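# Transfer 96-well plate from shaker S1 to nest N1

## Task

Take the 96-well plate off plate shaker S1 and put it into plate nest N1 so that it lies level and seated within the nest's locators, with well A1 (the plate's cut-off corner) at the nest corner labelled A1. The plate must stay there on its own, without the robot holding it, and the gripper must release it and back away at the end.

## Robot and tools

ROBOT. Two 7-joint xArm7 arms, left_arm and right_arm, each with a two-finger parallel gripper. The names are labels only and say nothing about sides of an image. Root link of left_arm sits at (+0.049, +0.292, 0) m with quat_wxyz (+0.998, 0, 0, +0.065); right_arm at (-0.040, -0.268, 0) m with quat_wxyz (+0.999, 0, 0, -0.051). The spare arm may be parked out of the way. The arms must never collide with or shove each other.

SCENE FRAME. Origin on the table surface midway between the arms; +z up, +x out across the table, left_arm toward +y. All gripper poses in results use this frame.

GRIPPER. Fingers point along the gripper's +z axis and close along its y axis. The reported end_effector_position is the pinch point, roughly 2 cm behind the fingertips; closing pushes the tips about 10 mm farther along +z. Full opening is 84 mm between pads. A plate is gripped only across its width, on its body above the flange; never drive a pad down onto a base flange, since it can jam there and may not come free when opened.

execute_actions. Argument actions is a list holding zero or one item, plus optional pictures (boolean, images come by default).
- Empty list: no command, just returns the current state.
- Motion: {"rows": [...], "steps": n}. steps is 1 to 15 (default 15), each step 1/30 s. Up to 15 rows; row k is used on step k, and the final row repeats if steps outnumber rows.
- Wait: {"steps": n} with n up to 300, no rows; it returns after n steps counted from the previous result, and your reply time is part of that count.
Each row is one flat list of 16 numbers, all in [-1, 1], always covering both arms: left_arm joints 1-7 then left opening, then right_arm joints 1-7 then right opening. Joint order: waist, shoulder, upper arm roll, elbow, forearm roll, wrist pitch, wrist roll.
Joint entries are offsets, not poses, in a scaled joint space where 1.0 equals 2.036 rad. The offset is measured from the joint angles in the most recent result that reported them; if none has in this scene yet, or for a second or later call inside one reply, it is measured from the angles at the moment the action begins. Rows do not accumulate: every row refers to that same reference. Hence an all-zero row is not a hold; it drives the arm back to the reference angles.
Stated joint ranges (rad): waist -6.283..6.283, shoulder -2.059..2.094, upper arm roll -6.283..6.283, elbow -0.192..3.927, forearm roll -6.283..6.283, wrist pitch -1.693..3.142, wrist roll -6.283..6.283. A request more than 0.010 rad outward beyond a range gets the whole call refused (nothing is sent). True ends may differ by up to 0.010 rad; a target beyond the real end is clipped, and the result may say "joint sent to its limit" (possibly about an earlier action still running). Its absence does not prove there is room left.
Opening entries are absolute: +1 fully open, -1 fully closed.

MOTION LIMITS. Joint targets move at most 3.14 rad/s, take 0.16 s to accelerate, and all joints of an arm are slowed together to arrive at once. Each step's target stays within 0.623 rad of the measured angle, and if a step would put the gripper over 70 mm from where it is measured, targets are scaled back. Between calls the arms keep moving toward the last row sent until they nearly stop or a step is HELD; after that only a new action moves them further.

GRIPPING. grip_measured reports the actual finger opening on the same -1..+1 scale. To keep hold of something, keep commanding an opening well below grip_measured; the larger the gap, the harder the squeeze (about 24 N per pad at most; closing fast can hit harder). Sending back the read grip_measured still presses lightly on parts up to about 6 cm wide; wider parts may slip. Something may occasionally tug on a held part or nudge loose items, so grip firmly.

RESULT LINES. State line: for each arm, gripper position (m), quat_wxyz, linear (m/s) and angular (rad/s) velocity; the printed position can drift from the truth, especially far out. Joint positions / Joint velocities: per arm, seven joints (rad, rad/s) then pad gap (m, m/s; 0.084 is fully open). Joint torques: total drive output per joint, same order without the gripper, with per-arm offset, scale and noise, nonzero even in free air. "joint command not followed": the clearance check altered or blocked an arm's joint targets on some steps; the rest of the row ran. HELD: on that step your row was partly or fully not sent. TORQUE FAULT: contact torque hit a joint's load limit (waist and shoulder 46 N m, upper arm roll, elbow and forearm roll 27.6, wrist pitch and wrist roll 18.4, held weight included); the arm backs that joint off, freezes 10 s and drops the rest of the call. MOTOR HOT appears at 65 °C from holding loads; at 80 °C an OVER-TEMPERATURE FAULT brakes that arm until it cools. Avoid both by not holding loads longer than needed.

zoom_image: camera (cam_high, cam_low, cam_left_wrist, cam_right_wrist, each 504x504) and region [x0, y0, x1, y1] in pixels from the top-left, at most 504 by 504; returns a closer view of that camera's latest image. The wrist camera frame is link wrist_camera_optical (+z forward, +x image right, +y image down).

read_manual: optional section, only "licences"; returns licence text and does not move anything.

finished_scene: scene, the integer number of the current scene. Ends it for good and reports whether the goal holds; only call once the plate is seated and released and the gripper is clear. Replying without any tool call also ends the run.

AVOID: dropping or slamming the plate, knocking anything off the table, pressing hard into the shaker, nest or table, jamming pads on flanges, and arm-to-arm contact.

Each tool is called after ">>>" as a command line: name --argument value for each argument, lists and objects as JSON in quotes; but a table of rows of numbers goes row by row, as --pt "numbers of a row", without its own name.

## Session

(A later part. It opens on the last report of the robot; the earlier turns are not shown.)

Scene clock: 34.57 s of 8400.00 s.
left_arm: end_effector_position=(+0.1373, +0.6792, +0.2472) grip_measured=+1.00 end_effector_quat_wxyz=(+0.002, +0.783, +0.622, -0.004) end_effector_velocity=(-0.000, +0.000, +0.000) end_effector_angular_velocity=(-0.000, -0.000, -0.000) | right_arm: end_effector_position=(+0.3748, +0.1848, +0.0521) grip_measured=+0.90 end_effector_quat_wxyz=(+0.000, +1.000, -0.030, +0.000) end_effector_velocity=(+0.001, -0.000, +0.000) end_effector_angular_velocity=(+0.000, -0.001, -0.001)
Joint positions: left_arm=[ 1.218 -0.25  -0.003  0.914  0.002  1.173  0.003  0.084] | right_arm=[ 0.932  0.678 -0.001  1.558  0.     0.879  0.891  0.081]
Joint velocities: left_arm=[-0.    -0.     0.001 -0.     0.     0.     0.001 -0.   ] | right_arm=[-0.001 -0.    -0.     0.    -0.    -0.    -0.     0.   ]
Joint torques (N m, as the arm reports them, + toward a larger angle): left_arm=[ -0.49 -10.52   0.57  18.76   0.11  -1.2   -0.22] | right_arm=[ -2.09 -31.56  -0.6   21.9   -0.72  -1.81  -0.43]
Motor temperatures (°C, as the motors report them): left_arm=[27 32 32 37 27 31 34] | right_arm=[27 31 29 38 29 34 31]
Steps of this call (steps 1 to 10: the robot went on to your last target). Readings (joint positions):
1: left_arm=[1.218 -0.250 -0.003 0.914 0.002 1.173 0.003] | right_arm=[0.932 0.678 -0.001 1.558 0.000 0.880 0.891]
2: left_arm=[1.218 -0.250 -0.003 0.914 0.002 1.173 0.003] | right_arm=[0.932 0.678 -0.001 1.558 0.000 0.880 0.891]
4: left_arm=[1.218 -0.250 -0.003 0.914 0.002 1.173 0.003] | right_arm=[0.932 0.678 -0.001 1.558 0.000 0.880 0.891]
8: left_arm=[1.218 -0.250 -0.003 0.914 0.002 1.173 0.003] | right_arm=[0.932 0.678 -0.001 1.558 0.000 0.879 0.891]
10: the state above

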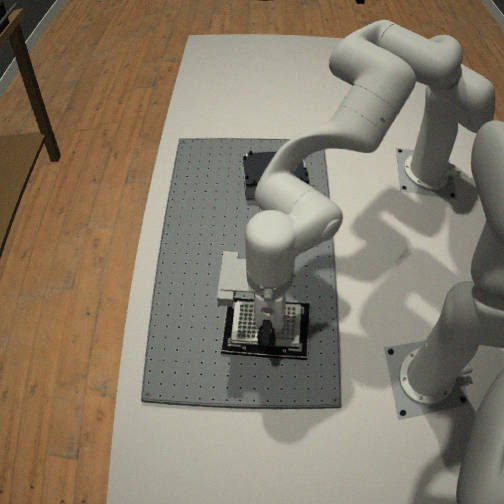

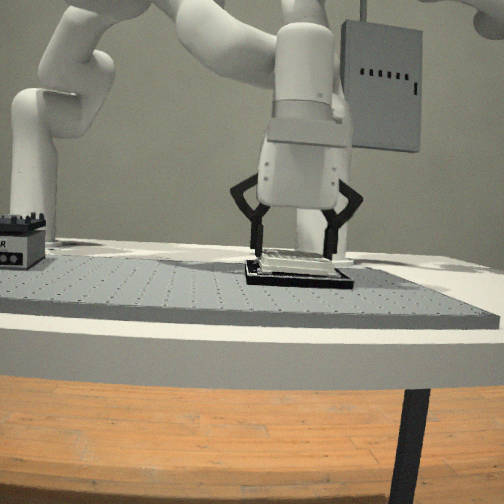

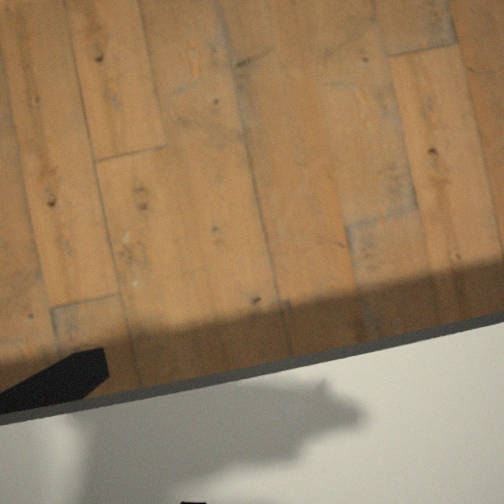

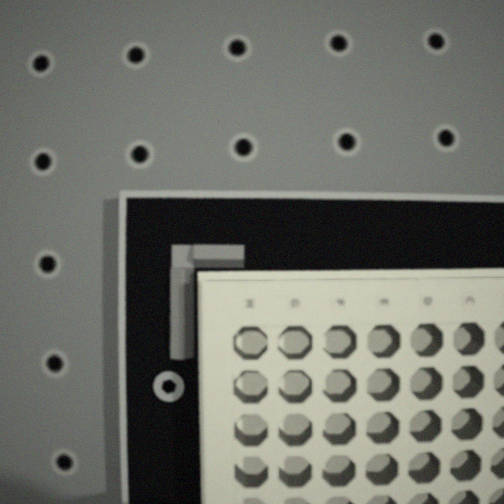

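>>> execute_actions --actions '[{"rows":[[0,0,0,0,0,0,0,1,0,0.0012,0,-0.0004,0,-0.0016,0,-0.3],[0,0,0,0,0,0,0,1,0,0.0012,0,-0.0004,0,-0.0016,0,-0.3],[0,0,0,0,0,0,0,1,0,0.0012,0,-0.0004,0,-0.0016,0,-0.3],[0,0,0,0,0,0,0,1,0,0.0012,0,-0.0004,0,-0.0016,0,-0.3],[0,0,0,0,0,0,0,1,0,0.0012,0,-0.0004,0,-0.0016,0,-0.3],[0,0,0,0,0,0,0,1,0,0.0012,0,-0.0004,0,-0.0016,0,1]],"steps":15}]'

Scene clock: 35.73 s of 8400.00 s.
left_arm: end_effector_position=(+0.1373, +0.6792, +0.2472) grip_measured=+1.00 end_effector_quat_wxyz=(+0.002, +0.783, +0.622, -0.004) end_effector_velocity=(-0.001, +0.000, +0.000) end_effector_angular_velocity=(+0.001, -0.000, +0.001) | right_arm: end_effector_position=(+0.3747, +0.1847, +0.0503) grip_measured=+1.00 end_effector_quat_wxyz=(+0.000, +1.000, -0.030, -0.000) end_effector_velocity=(+0.000, +0.000, +0.000) end_effector_angular_velocity=(+0.000, -0.001, +0.000)
Joint positions: left_arm=[ 1.218 -0.25  -0.003  0.914  0.002  1.173  0.003  0.084] | right_arm=[ 0.932  0.681 -0.001  1.557  0.     0.876  0.891  0.084]
Joint velocities: left_arm=[-0.    -0.001  0.001 -0.     0.     0.     0.    -0.   ] | right_arm=[ 0.001 -0.001 -0.001  0.     0.     0.    -0.     0.   ]
Joint torques (N m, as the arm reports them, + toward a larger angle): left_arm=[ -0.53 -10.74   0.52  18.66  -0.03  -1.36  -0.21] | right_arm=[ -1.72 -31.58  -0.84  21.04  -0.29  -1.4   -0.13]
Motor temperatures (°C, as the motors report them): left_arm=[27 32 32 37 27 31 34] | right_arm=[27 31 29 38 29 34 31]
Steps of this call (steps 1 to 15: the robot went on to your last target; steps 16 to 20: nothing new was sent; steps 21 to 35: all 15 steps of this action). Readings (joint positions):
21: left_arm=[1.218 -0.250 -0.003 0.914 0.002 1.173 0.003] | right_arm=[0.932 0.678 -0.001 1.558 0.000 0.879 0.891]
22: left_arm=[1.218 -0.250 -0.003 0.914 0.002 1.173 0.003] | right_arm=[0.932 0.679 -0.001 1.558 0.000 0.878 0.891]
24: left_arm=[1.218 -0.250 -0.003 0.914 0.002 1.173 0.003] | right_arm=[0.932 0.680 -0.001 1.557 0.000 0.877 0.891]
28: left_arm=[1.218 -0.250 -0.003 0.914 0.002 1.173 0.003] | right_arm=[0.932 0.680 -0.000 1.557 0.000 0.876 0.891]
35: the state above

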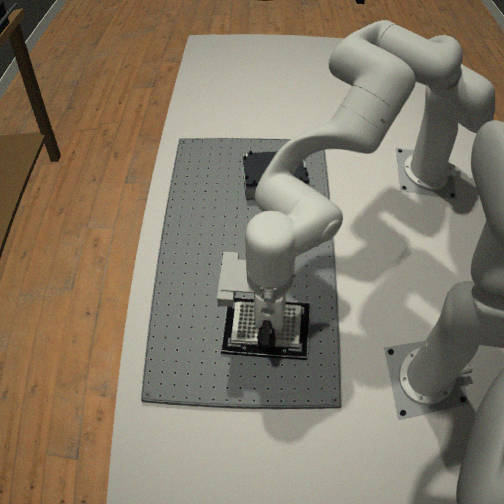

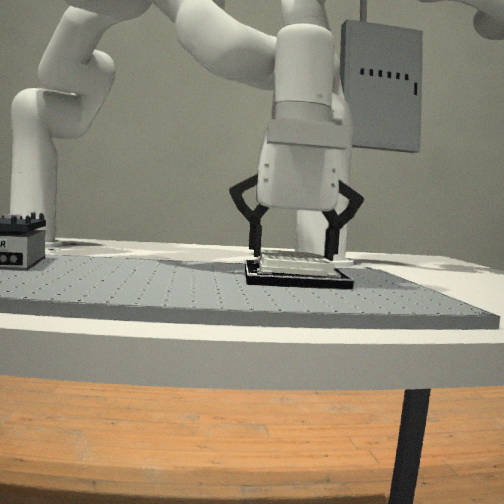

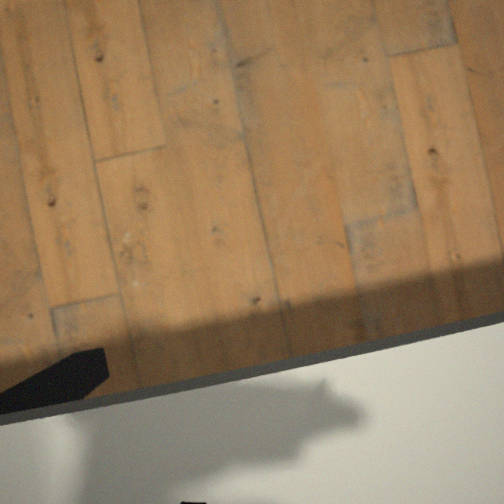

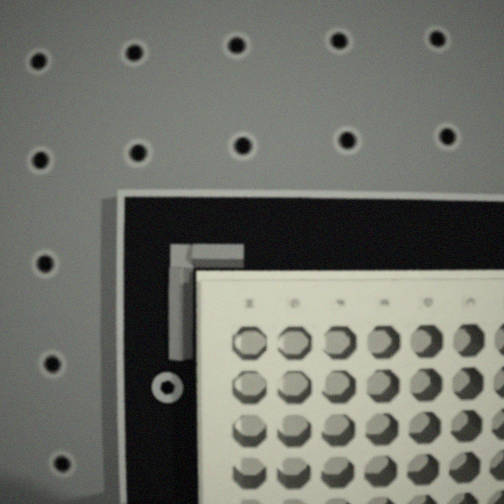

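Looks flat. Lift slowly (vertical).

>>> execute_actions --actions '[{"rows":[[0,0,0,0,0,0,0,1,0,-0.0016,0,0.0005,0,0.0021,0,1],[0,0,0,0,0,0,0,1,0,-0.0032,0,0.001,0,0.0042,0,1],[0,0,0,0,0,0,0,1,0,-0.0048,0,0.0015,0,0.0063,0,1],[0,0,0,0,0,0,0,1,0,-0.0064,0,0.002,0,0.0084,0,1],[0,0,0,0,0,0,0,1,0,-0.008,0,0.0025,0,0.0105,0,1],[0,0,0,0,0,0,0,1,0,-0.011,0,0.0035,0,0.0145,0,1],[0,0,0,0,0,0,0,1,0,-0.016,0,0.005,0,0.021,0,1],[0,0,0,0,0,0,0,1,0,-0.025,0,0.009,0,0.034,0,1],[0,0,0,0,0,0,0,1,0,-0.04,0,0.018,0,0.058,0,1],[0,0,0,0,0,0,0,1,0,-0.065,0,0.036,0,0.101,0,1]],"steps":15}]' --pictures false

>>> execute_actions --actions '[{"steps":15}]'

Scene clock: 37.00 s of 8400.00 s.
left_arm: end_effector_position=(+0.1373, +0.6792, +0.2472) grip_measured=+1.00 end_effector_quat_wxyz=(+0.002, +0.783, +0.622, -0.004) end_effector_velocity=(-0.000, +0.000, -0.000) end_effector_angular_velocity=(-0.000, -0.001, +0.001) | right_arm: end_effector_position=(+0.3770, +0.1871, +0.1451) grip_measured=+1.00 end_effector_quat_wxyz=(-0.006, +0.999, -0.030, +0.006) end_effector_velocity=(+0.028, +0.029, +0.260) end_effector_angular_velocity=(+0.174, -0.159, -0.003)
Joint positions: left_arm=[ 1.218 -0.25  -0.003  0.914  0.002  1.173  0.003  0.084] | right_arm=[ 0.932  0.552 -0.001  1.63   0.     1.061  0.891  0.084]
Joint velocities: left_arm=[-0.     0.     0.002 -0.    -0.001 -0.     0.001 -0.   ] | right_arm=[-0.001 -0.308 -0.002  0.224  0.001  0.297  0.     0.   ]
Joint torques (N m, as the arm reports them, + toward a larger angle): left_arm=[ -0.41 -10.78   0.45  18.58   0.14  -1.31  -0.44] | right_arm=[ -1.38 -11.31  -0.45   8.36  -0.26  -0.98  -0.5 ]
Motor temperatures (°C, as the motors report them): left_arm=[27 32 32 37 27 31 34] | right_arm=[27 31 29 38 29 34 31]
Steps of this call (steps 1 to 15: the robot went on to your last target; steps 16 to 23: nothing new was sent; steps 24 to 38: all 15 steps of this action). Readings (joint positions):
24: left_arm=[1.218 -0.250 -0.003 0.914 0.002 1.173 0.003] | right_arm=[0.932 0.681 -0.001 1.557 0.000 0.876 0.891]
25: left_arm=[1.218 -0.250 -0.003 0.914 0.002 1.173 0.003] | right_arm=[0.932 0.680 -0.001 1.557 0.000 0.878 0.891]
27: left_arm=[1.218 -0.250 -0.003 0.914 0.002 1.173 0.003] | right_arm=[0.932 0.676 -0.001 1.558 0.000 0.883 0.891]
31: left_arm=[1.218 -0.250 -0.003 0.914 0.002 1.173 0.003] | right_arm=[0.932 0.661 -0.001 1.563 0.000 0.904 0.891]
38: the state above

Scene clock: 37.50 s of 8400.00 s.
left_arm: end_effector_position=(+0.1373, +0.6792, +0.2472) grip_measured=+1.00 end_effector_quat_wxyz=(+0.002, +0.783, +0.622, -0.004) end_effector_velocity=(+0.001, -0.000, -0.000) end_effector_angular_velocity=(-0.000, +0.001, -0.002) | right_arm: end_effector_position=(+0.3736, +0.1835, +0.1453) grip_measured=+1.00 end_effector_quat_wxyz=(+0.000, +1.000, -0.030, -0.000) end_effector_velocity=(-0.001, -0.000, -0.001) end_effector_angular_velocity=(-0.003, +0.002, +0.001)
Joint positions: left_arm=[ 1.218 -0.25  -0.003  0.914  0.002  1.173  0.003  0.084] | right_arm=[ 0.932  0.549 -0.001  1.63   0.     1.082  0.891  0.084]
Joint velocities: left_arm=[-0.    -0.    -0.002  0.     0.     0.001  0.001  0.   ] | right_arm=[ 0.001  0.     0.    -0.002 -0.     0.001  0.    -0.   ]
Joint torques (N m, as the arm reports them, + toward a larger angle): left_arm=[ -0.56 -10.89   0.81  18.57   0.1   -1.23  -0.19] | right_arm=[ -1.58 -30.57  -0.37  22.7    0.08  -2.08  -0.56]
Motor temperatures (°C, as the motors report them): left_arm=[27 32 32 37 27 31 34] | right_arm=[27 31 29 38 29 34 31]
Steps of this call (steps 1 to 15: the robot went on to your last target). Readings (joint positions):
1: left_arm=[1.218 -0.250 -0.003 0.914 0.002 1.173 0.003] | right_arm=[0.932 0.545 -0.001 1.635 0.000 1.069 0.891]
2: left_arm=[1.218 -0.250 -0.003 0.914 0.002 1.173 0.003] | right_arm=[0.932 0.543 -0.001 1.635 0.000 1.074 0.891]
4: left_arm=[1.218 -0.250 -0.003 0.914 0.002 1.173 0.003] | right_arm=[0.932 0.548 -0.001 1.630 0.000 1.079 0.891]
8: left_arm=[1.218 -0.250 -0.003 0.914 0.002 1.173 0.003] | right_arm=[0.932 0.552 -0.001 1.627 0.000 1.082 0.891]
15: the state above

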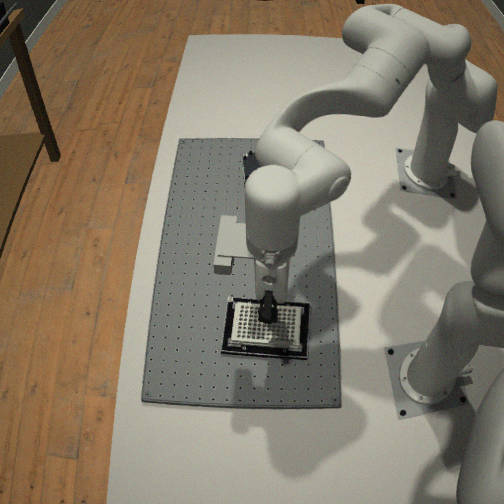

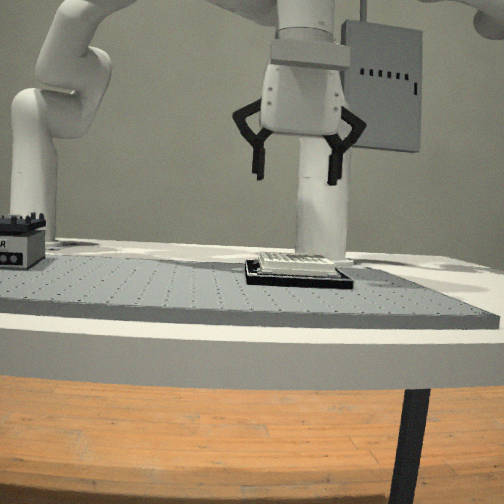

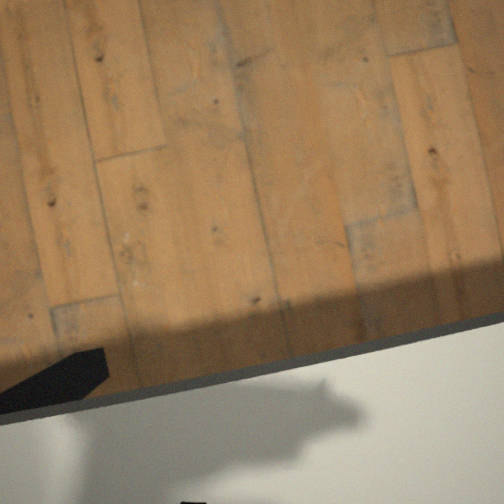

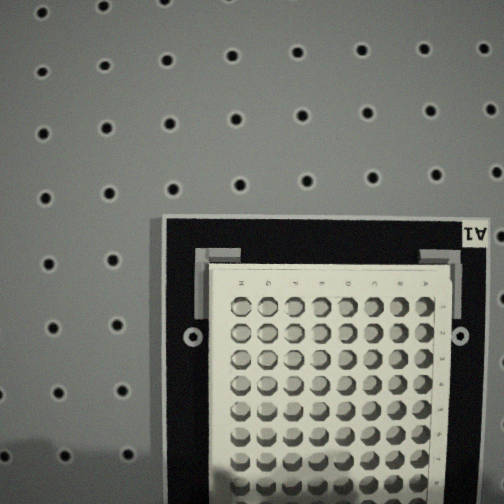

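>>> finished_scene --scene 2

The scene is finished: the task was done.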